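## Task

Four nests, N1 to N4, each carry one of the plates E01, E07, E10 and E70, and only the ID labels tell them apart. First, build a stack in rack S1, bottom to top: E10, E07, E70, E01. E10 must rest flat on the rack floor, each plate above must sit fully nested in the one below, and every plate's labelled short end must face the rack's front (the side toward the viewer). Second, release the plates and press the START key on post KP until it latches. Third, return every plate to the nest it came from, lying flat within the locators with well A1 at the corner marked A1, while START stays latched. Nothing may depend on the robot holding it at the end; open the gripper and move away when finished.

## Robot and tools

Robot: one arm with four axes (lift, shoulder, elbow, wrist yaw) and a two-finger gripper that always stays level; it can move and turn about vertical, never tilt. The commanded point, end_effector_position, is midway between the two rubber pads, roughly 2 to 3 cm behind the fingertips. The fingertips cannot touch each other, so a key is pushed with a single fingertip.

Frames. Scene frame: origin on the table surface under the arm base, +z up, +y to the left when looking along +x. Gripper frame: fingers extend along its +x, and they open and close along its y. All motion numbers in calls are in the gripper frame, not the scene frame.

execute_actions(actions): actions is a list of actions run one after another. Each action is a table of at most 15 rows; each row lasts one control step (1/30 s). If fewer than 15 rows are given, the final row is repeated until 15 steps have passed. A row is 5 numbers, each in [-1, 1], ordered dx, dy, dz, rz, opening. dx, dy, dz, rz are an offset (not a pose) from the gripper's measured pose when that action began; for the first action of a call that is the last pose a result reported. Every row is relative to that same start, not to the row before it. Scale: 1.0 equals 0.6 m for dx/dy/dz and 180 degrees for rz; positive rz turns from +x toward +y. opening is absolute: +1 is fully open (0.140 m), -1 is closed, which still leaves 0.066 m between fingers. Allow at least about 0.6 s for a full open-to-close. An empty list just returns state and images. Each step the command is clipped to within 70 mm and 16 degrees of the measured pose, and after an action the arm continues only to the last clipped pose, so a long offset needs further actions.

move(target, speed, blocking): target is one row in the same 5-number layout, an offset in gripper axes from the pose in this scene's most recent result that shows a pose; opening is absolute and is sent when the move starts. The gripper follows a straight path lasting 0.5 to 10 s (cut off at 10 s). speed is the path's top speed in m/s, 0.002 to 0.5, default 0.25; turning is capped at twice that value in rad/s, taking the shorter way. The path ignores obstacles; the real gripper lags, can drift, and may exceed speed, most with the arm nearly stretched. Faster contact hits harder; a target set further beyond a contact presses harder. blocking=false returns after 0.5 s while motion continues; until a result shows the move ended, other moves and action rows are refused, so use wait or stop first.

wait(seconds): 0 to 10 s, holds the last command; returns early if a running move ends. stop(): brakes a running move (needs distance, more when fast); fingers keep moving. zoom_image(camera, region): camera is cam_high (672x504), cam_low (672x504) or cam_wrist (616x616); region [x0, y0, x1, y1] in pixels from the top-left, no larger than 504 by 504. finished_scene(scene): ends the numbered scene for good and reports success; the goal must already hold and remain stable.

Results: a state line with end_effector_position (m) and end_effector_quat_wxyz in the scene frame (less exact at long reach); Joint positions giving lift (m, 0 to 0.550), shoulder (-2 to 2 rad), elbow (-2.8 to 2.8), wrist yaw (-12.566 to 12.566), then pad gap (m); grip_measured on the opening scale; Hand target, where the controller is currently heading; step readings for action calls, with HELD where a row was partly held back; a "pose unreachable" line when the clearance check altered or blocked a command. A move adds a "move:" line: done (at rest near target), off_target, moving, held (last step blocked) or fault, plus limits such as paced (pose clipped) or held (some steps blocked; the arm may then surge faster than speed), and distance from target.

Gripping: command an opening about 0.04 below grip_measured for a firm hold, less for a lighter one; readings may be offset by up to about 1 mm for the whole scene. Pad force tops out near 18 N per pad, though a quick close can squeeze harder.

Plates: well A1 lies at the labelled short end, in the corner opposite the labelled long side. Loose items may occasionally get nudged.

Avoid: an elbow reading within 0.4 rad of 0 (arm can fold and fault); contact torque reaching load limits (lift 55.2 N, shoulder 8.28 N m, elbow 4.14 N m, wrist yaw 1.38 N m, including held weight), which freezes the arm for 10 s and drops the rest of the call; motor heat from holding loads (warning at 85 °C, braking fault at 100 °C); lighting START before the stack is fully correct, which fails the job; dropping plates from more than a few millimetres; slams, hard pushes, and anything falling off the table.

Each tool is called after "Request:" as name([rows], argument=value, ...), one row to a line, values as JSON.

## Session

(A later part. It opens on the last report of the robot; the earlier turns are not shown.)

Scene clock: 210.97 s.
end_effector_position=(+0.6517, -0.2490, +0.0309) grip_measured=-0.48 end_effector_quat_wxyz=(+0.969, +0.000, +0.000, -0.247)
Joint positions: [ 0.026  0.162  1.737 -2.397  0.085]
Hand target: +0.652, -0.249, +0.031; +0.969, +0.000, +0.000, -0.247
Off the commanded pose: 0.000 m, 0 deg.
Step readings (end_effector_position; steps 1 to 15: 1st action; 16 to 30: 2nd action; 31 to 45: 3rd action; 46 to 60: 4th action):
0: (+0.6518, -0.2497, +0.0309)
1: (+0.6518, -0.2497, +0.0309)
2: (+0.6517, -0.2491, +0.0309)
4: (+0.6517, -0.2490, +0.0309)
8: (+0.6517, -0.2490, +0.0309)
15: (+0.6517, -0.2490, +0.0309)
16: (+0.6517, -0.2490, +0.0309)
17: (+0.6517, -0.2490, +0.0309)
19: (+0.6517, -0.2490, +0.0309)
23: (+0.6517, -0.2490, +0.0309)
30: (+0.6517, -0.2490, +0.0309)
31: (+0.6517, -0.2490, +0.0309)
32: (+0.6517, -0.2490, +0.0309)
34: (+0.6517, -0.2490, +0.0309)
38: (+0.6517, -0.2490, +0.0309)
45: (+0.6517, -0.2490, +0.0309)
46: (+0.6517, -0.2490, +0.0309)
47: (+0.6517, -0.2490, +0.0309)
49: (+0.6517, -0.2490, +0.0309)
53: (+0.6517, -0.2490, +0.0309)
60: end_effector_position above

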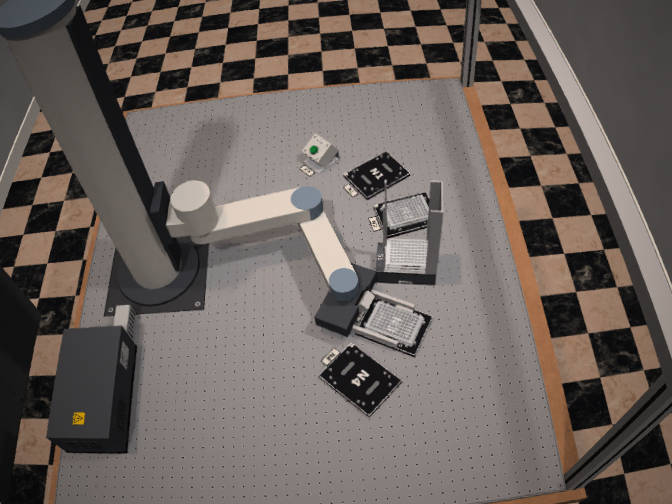

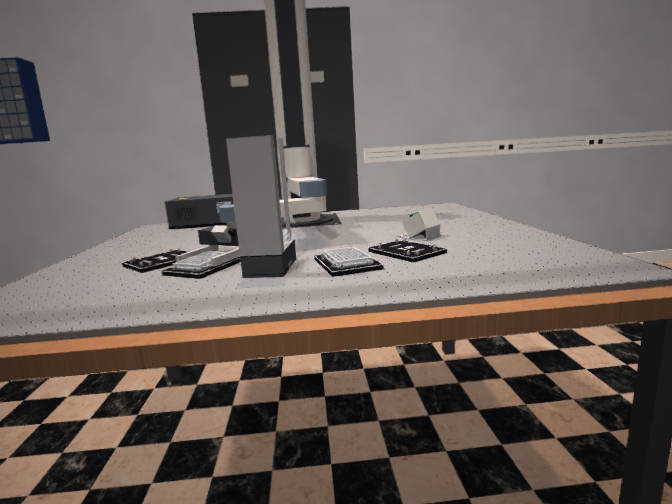

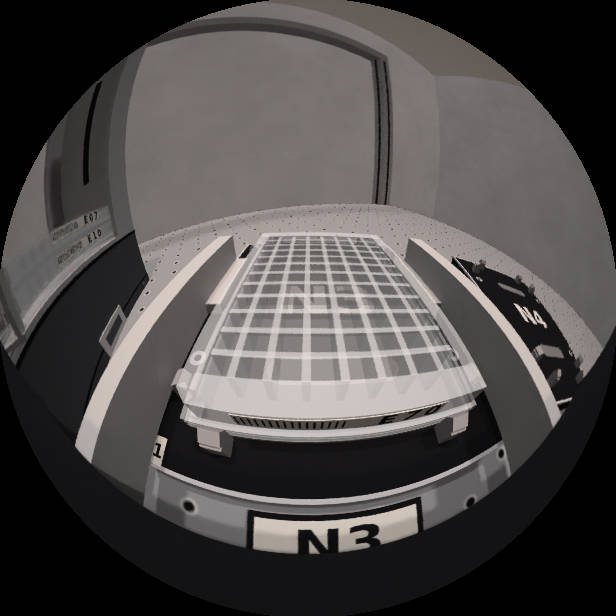

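Request:
move(target=[-0.0002,-0.0002,-0.358,0,-0.54], speed=0.15)

Request:
move(target=[0,0,-0.0107,0,-0.54], speed=0.015)

Request:
execute_actions([
  [[0,0,0,0,0.1]],
])

Request:
move(target=[-0.28,0,0,0,0.1])

Request:
move(target=[-0.05,0.197,0,0.1124,0.1])

Request:
move(target=[0.325,0,-0.0735,0,0.1])

Scene clock: 228.40 s.
end_effector_position=(+0.7129, -0.0784, +0.1052) grip_measured=-0.48 end_effector_quat_wxyz=(+0.997, +0.000, +0.000, -0.071)
Joint positions: [ 0.1    0.476  1.772 -2.39   0.085]
Hand target: +0.713, -0.079, +0.105; +0.997, +0.000, +0.000, -0.071
Off the commanded pose: 0.000 m, 0 deg.
move: done

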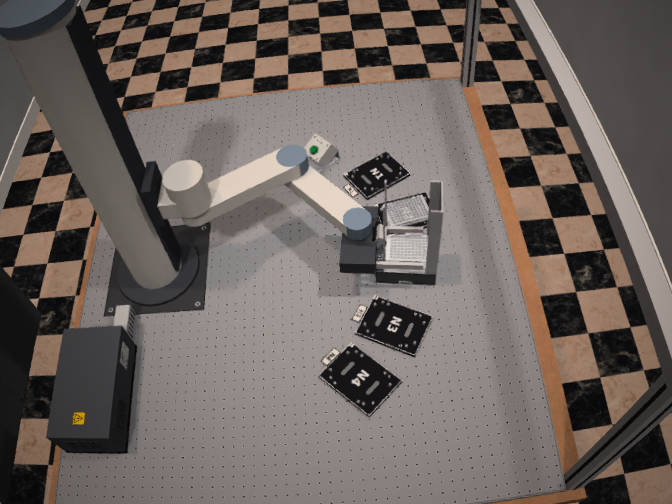

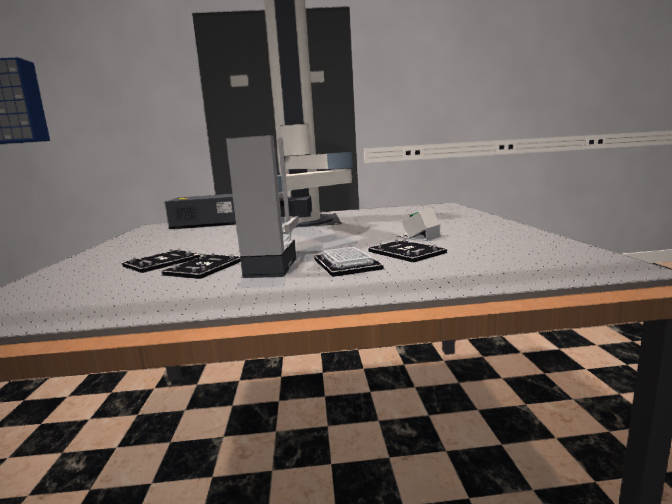

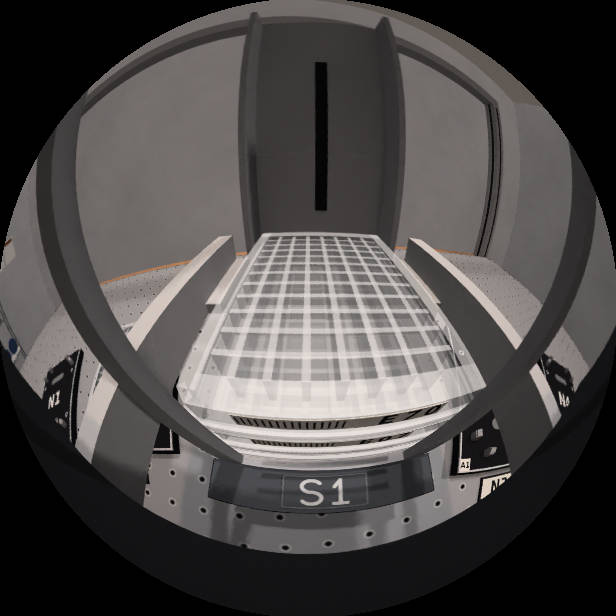

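Scene clock: 229.10 s.
end_effector_position=(+0.7129, -0.0784, +0.0987) grip_measured=-0.48 end_effector_quat_wxyz=(+0.997, +0.000, +0.000, -0.071)
Joint positions: [ 0.094  0.476  1.772 -2.39   0.085]
Hand target: +0.713, -0.078, +0.099; +0.997, +0.000, +0.000, -0.071
Off the commanded pose: 0.000 m, 0 deg.
move: done

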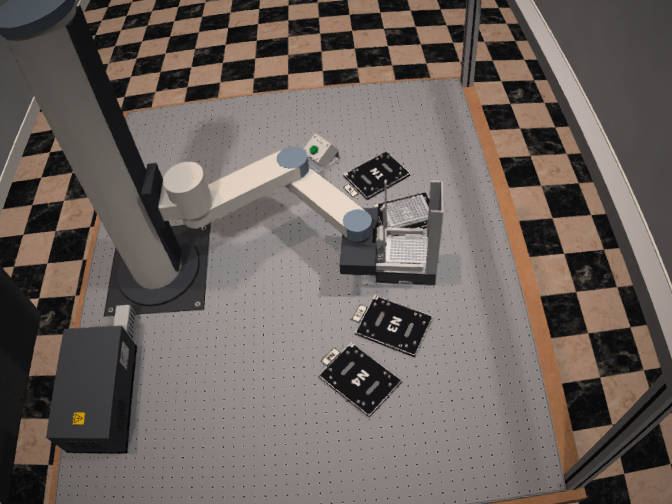

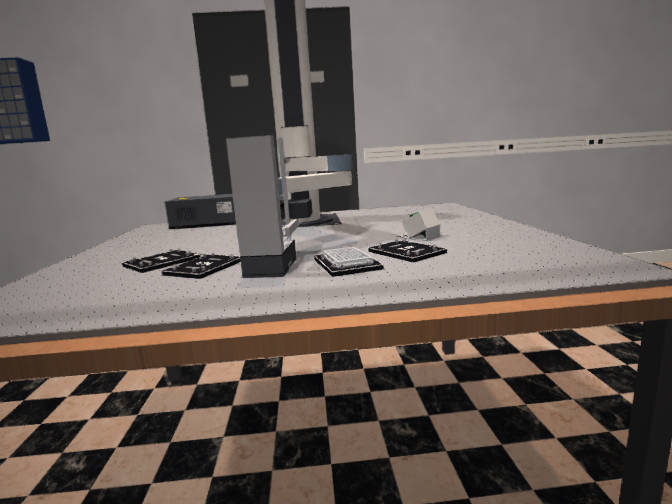

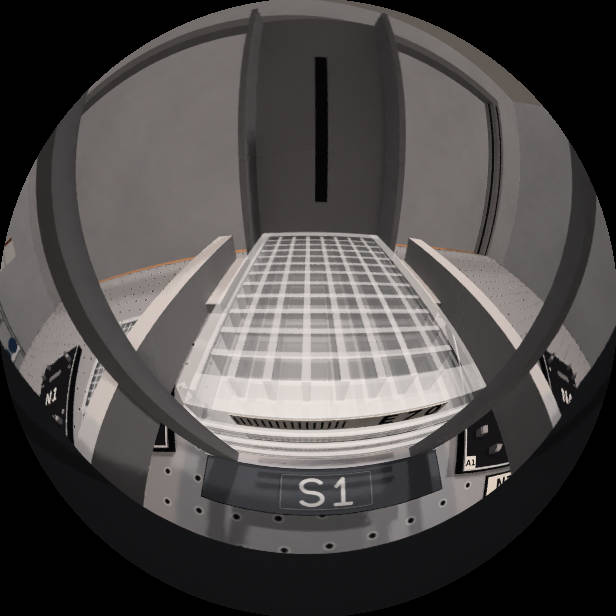

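Scene clock: 229.60 s.
end_effector_position=(+0.7129, -0.0784, +0.0987) grip_measured=+0.10 end_effector_quat_wxyz=(+0.997, +0.000, +0.000, -0.071)
Joint positions: [ 0.094  0.476  1.772 -2.39   0.107]
Hand target: +0.713, -0.078, +0.099; +0.997, +0.000, +0.000, -0.071
Off the commanded pose: 0.000 m, 0 deg.
Step readings (end_effector_position):
0: (+0.7129, -0.0784, +0.0987)
1: (+0.7129, -0.0784, +0.0987)
2: (+0.7129, -0.0784, +0.0987)
4: (+0.7129, -0.0784, +0.0987)
8: (+0.7129, -0.0784, +0.0987)
15: end_effector_position above

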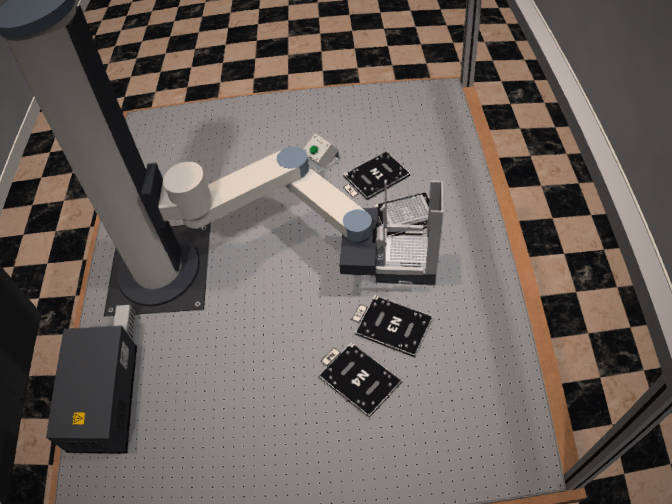

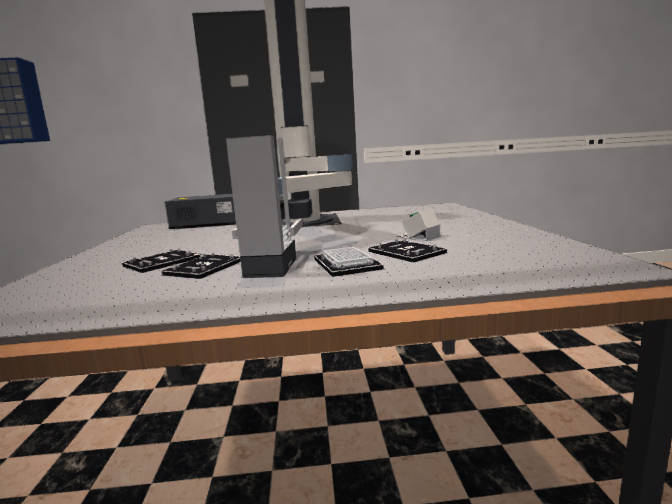

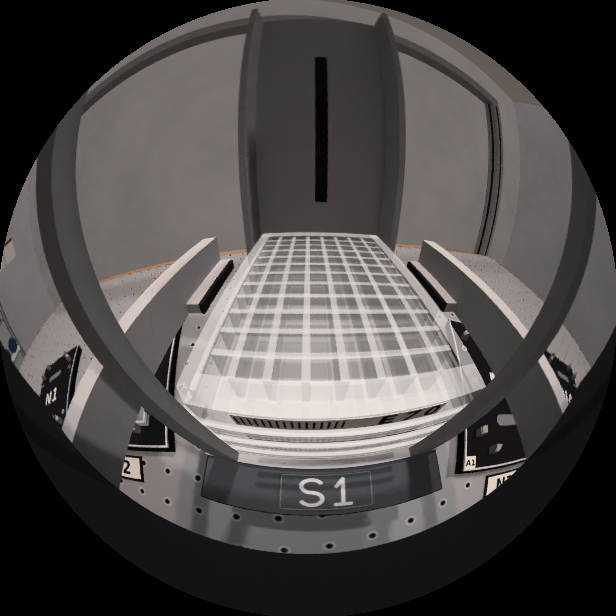

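Scene clock: 230.70 s.
end_effector_position=(+0.5466, -0.0547, +0.0987) grip_measured=+0.10 end_effector_quat_wxyz=(+0.997, +0.000, +0.000, -0.071)
Joint positions: [ 0.094  0.805  0.929 -1.876  0.107]
Hand target: +0.547, -0.055, +0.099; +0.997, +0.000, +0.000, -0.071
Off the commanded pose: 0.000 m, 0 deg.
move: done

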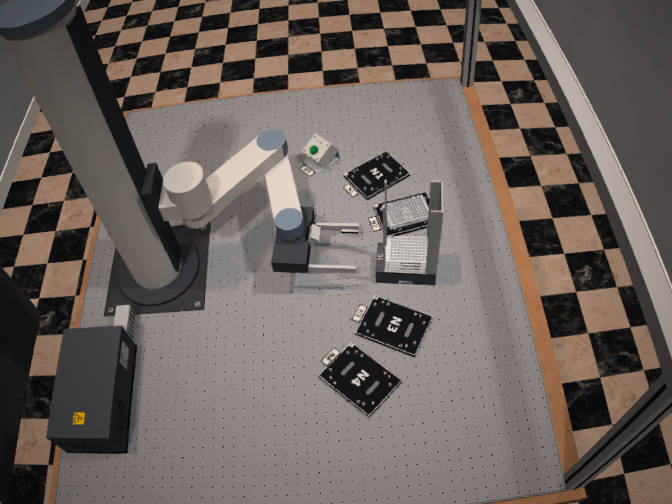

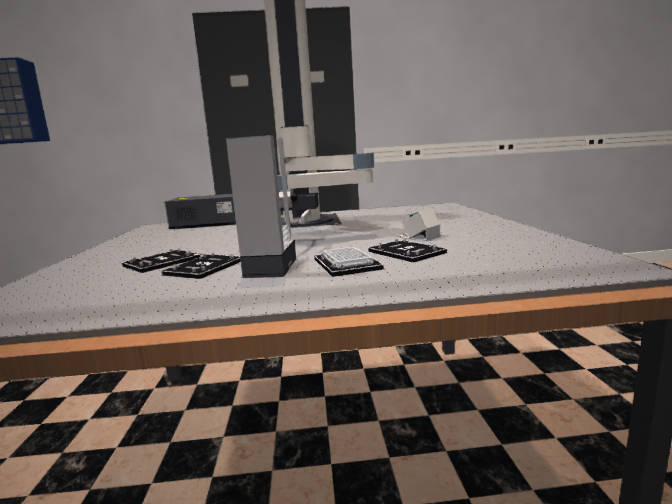

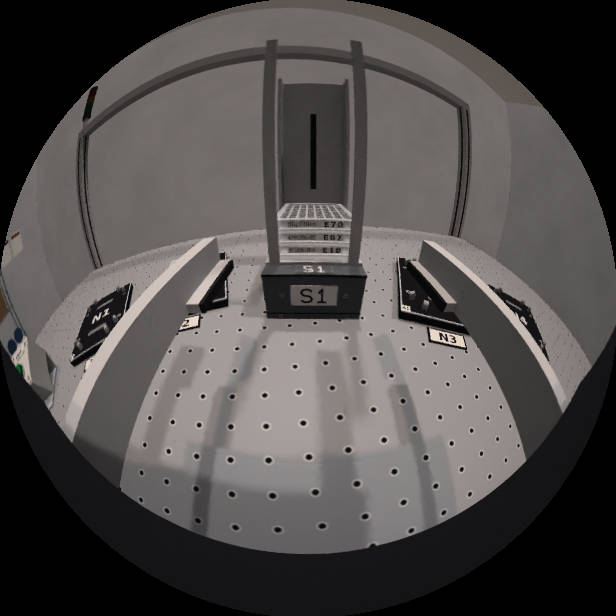

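Scene clock: 231.77 s.
end_effector_position=(+0.5336, +0.0667, +0.0987) grip_measured=+0.10 end_effector_quat_wxyz=(+0.994, +0.000, +0.000, +0.106)
Joint positions: [ 0.094  1.135  0.882 -1.805  0.107]
Hand target: +0.534, +0.067, +0.099; +0.994, +0.000, +0.000, +0.105
Off the commanded pose: 0.000 m, 0 deg.
move: done

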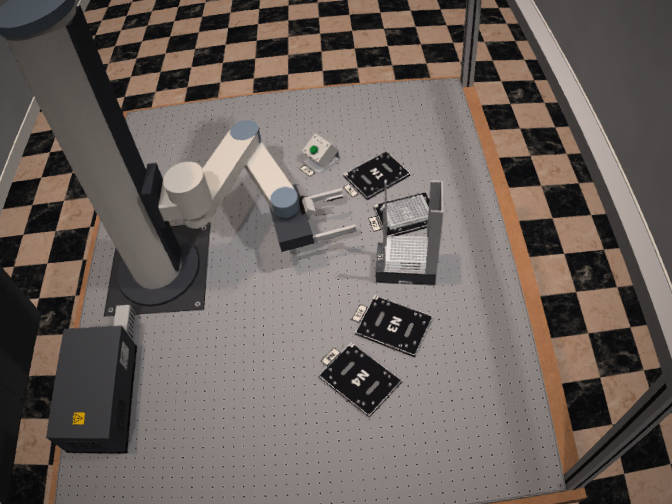

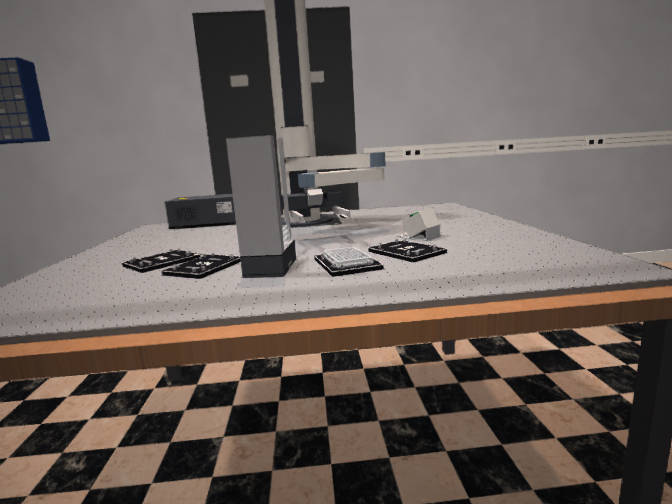

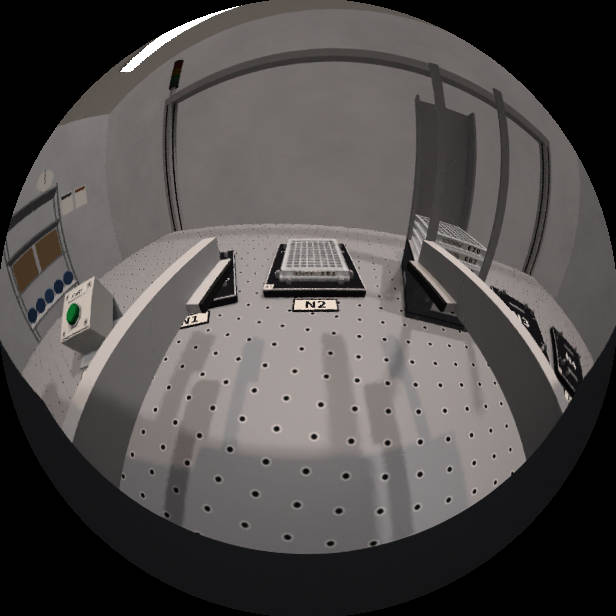

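Scene clock: 233.00 s.
end_effector_position=(+0.7242, +0.1076, +0.0546) grip_measured=+0.10 end_effector_quat_wxyz=(+0.994, +0.000, +0.000, +0.106)
Joint positions: [ 0.05   0.765  1.874 -2.427  0.107]
Hand target: +0.724, +0.108, +0.055; +0.994, +0.000, +0.000, +0.106
Off the commanded pose: 0.000 m, 0 deg.
move: done

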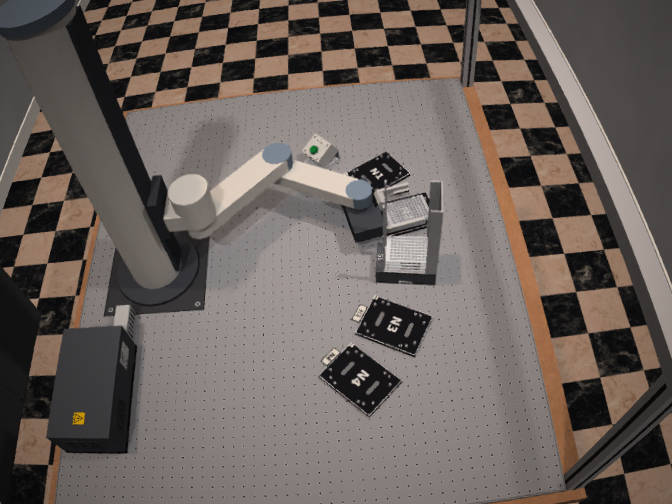

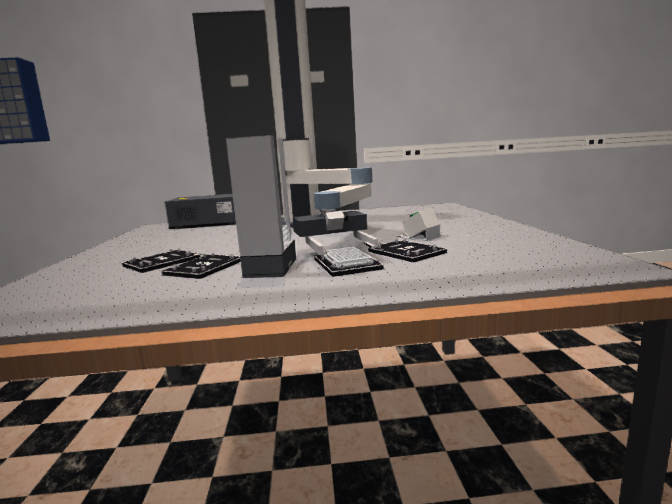

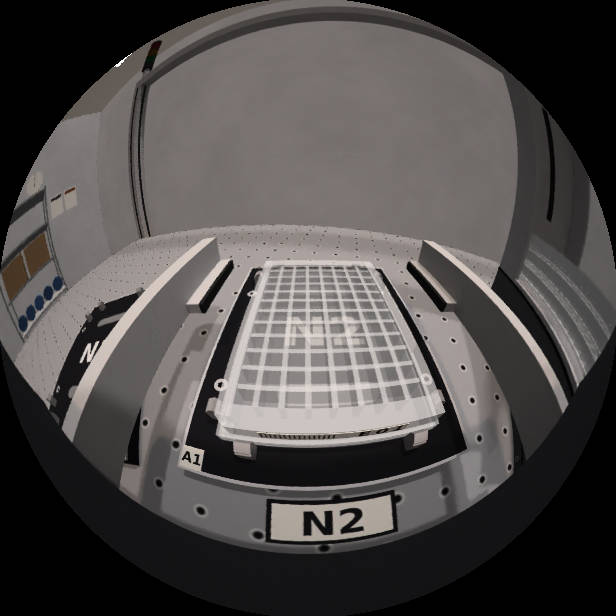

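Request:
move(target=[0.004,-0.001,-0.0396,0,0.1], speed=0.04)

Scene clock: 237.37 s.
end_effector_position=(+0.7267, +0.1076, +0.0308) grip_measured=+0.10 end_effector_quat_wxyz=(+0.994, +0.000, +0.000, +0.106)
Joint positions: [ 0.026  0.756  1.89  -2.434  0.107]
Hand target: +0.727, +0.108, +0.031; +0.994, +0.000, +0.000, +0.106
Off the commanded pose: 0.000 m, 0 deg.
move: done

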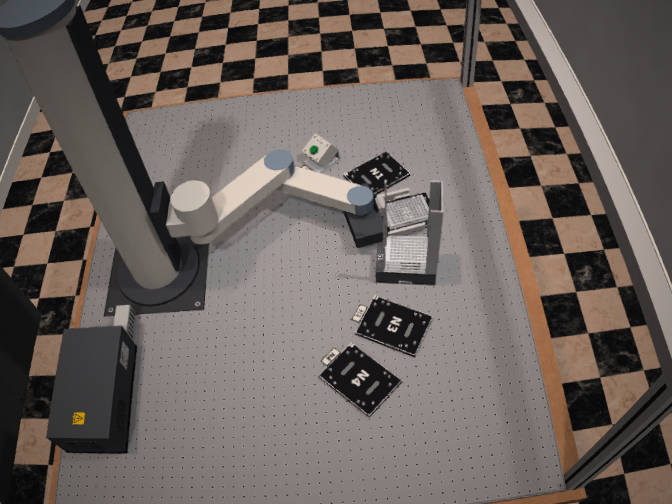

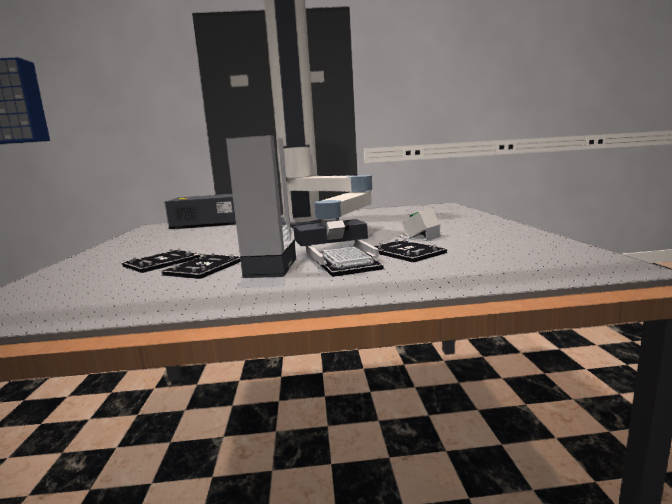

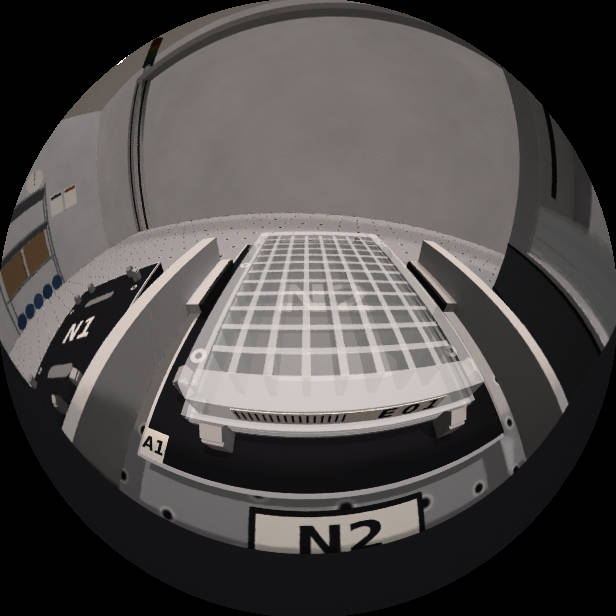

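Request:
execute_actions([
  [[0.0027,0.0004,0,0.002,-0.42]],
  [[0,0,0,0,-0.48]],
  [[0,0,0,0,-0.54]],
])

Request:
move(target=[0,0,0.51,0,-0.54])

Request:
zoom_image(camera="cam_wrist", region=[150, 360, 510, 500])

Scene clock: 244.40 s.
end_effector_position=(+0.7282, +0.1083, +0.0308) grip_measured=-0.48 end_effector_quat_wxyz=(+0.994, +0.000, +0.000, +0.109)
Joint positions: [ 0.026  0.75   1.901 -2.432  0.085]
Hand target: +0.728, +0.108, +0.031; +0.994, +0.000, +0.000, +0.109
Off the commanded pose: 0.000 m, 0 deg.
Step readings (end_effector_position; steps 1 to 15: 1st action; 16 to 30: 2nd action; 31 to 45: 3rd action):
0: (+0.7267, +0.1076, +0.0308)
1: (+0.7267, +0.1077, +0.0308)
2: (+0.7276, +0.1082, +0.0308)
4: (+0.7282, +0.1082, +0.0308)
8: (+0.7282, +0.1082, +0.0308)
15: (+0.7282, +0.1082, +0.0308)
16: (+0.7282, +0.1082, +0.0308)
17: (+0.7282, +0.1083, +0.0308)
19: (+0.7282, +0.1083, +0.0308)
23: (+0.7282, +0.1083, +0.0308)
30: (+0.7282, +0.1083, +0.0308)
31: (+0.7282, +0.1083, +0.0308)
32: (+0.7282, +0.1083, +0.0308)
34: (+0.7282, +0.1083, +0.0308)
38: (+0.7282, +0.1083, +0.0308)
45: end_effector_position above

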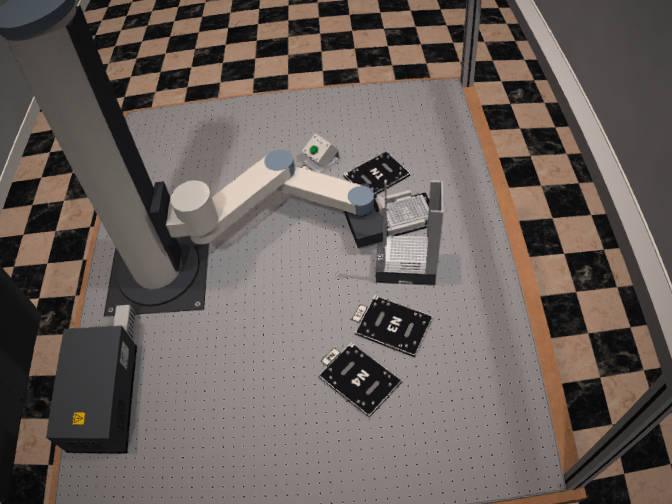

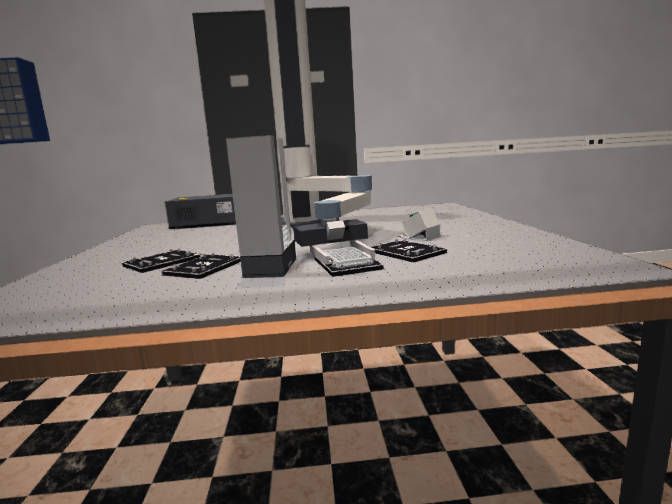

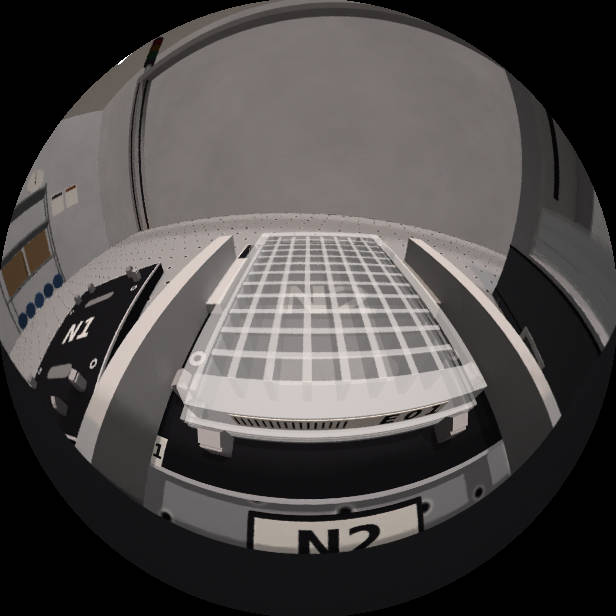

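Scene clock: 246.03 s.
end_effector_position=(+0.7282, +0.1083, +0.3368) grip_measured=-0.48 end_effector_quat_wxyz=(+0.994, +0.000, +0.000, +0.109)
Joint positions: [ 0.332  0.75   1.901 -2.432  0.085]
Hand target: +0.728, +0.108, +0.337; +0.994, +0.000, +0.000, +0.109
Off the commanded pose: 0.000 m, 0 deg.
move: done

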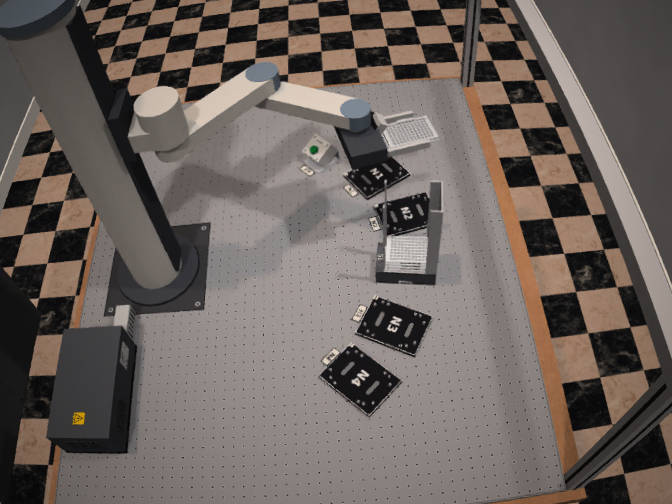

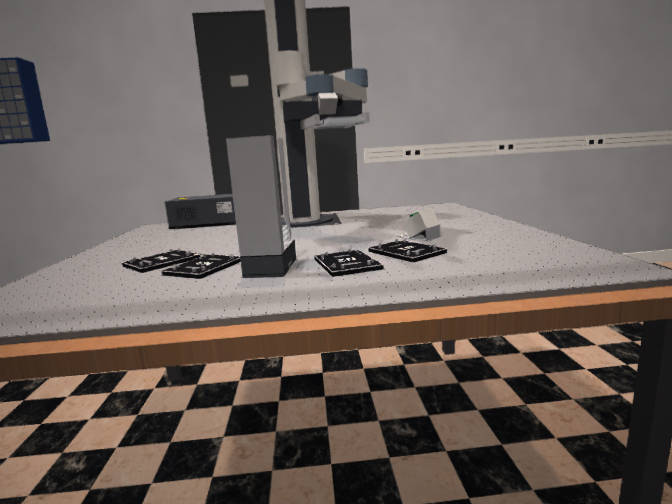

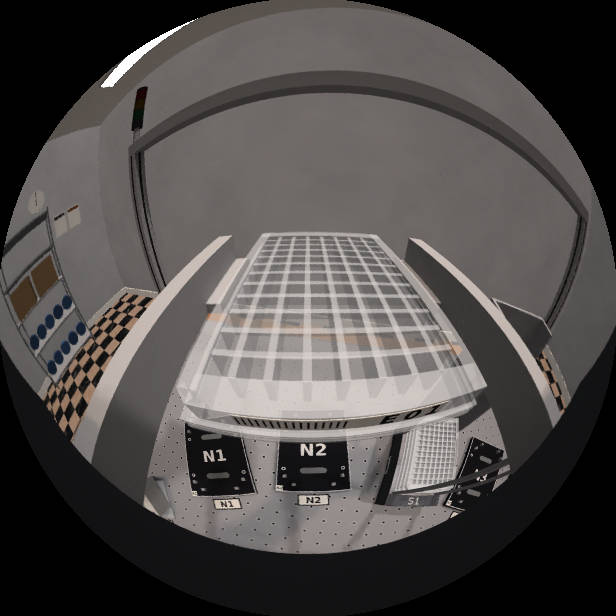

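Region (150, 360, 510, 500) of cam_wrist's 616x616 image, scaled by 1.400, with more detail than that image has.

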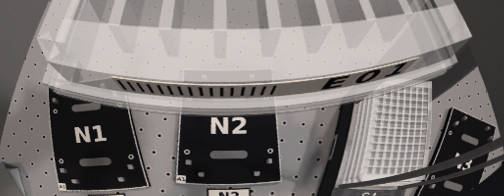

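Request:
move(target=[-0.0925,-0.2982,0,-0.1152,-0.54])

Request:
move(target=[0,0,-0.028,0,-0.54], speed=0.02)

Scene clock: 252.67 s.
end_effector_position=(+0.7128, -0.0785, +0.3368) grip_measured=-0.48 end_effector_quat_wxyz=(+0.997, +0.000, +0.000, -0.072)
Joint positions: [ 0.332  0.477  1.771 -2.391  0.085]
Hand target: +0.713, -0.078, +0.337; +0.997, +0.000, +0.000, -0.071
Off the commanded pose: 0.000 m, 0 deg.
move: done

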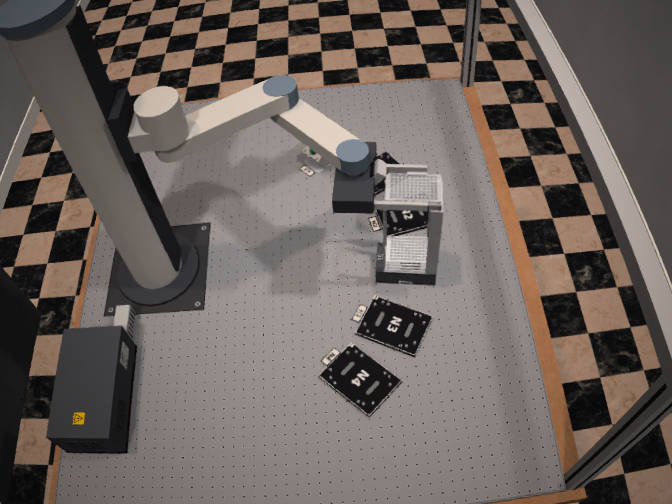

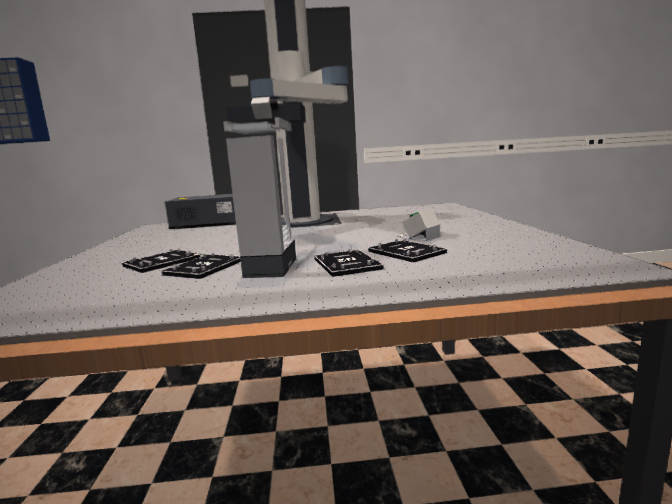

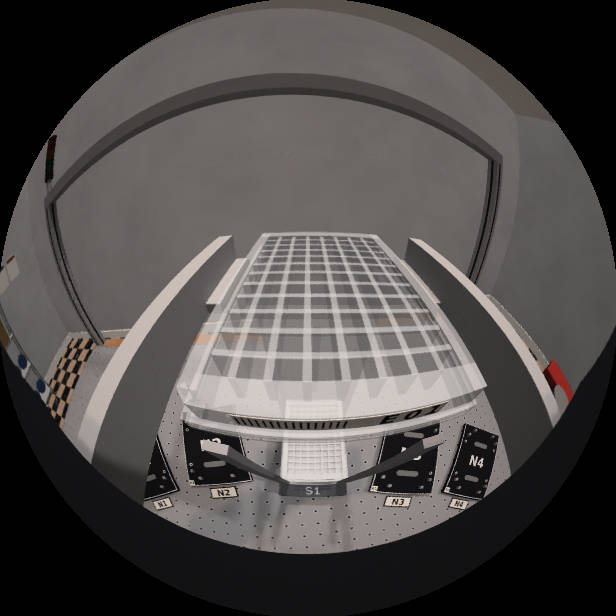

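Scene clock: 253.73 s.
end_effector_position=(+0.7128, -0.0785, +0.3200) grip_measured=-0.48 end_effector_quat_wxyz=(+0.997, +0.000, +0.000, -0.072)
Joint positions: [ 0.315  0.477  1.772 -2.392  0.085]
Hand target: +0.713, -0.079, +0.320; +0.997, +0.000, +0.000, -0.072
Off the commanded pose: 0.000 m, 0 deg.
move: done

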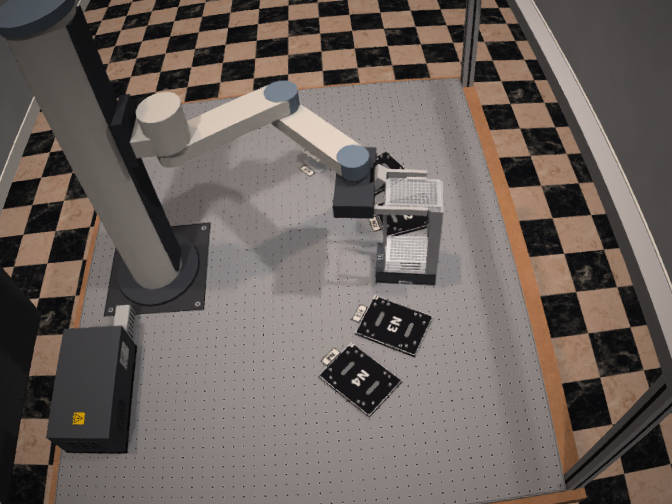

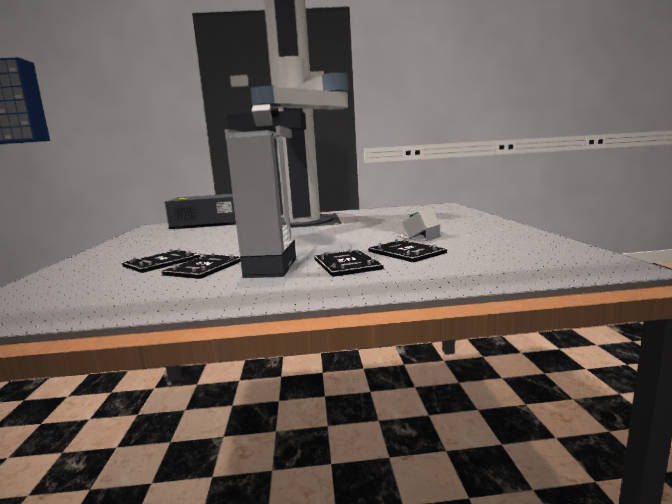

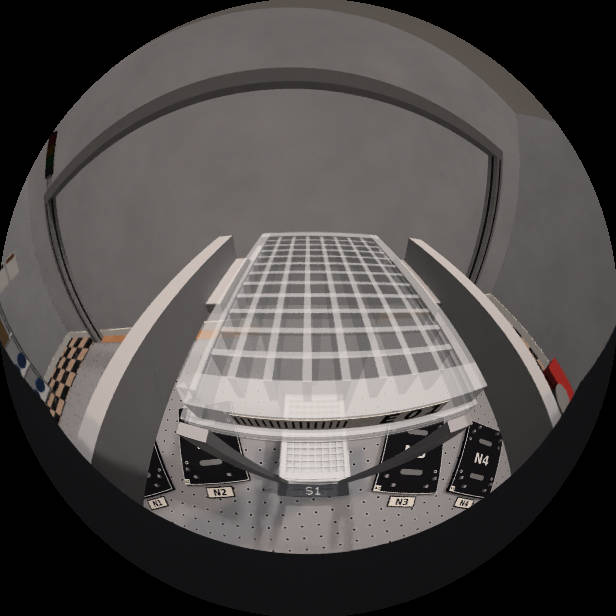

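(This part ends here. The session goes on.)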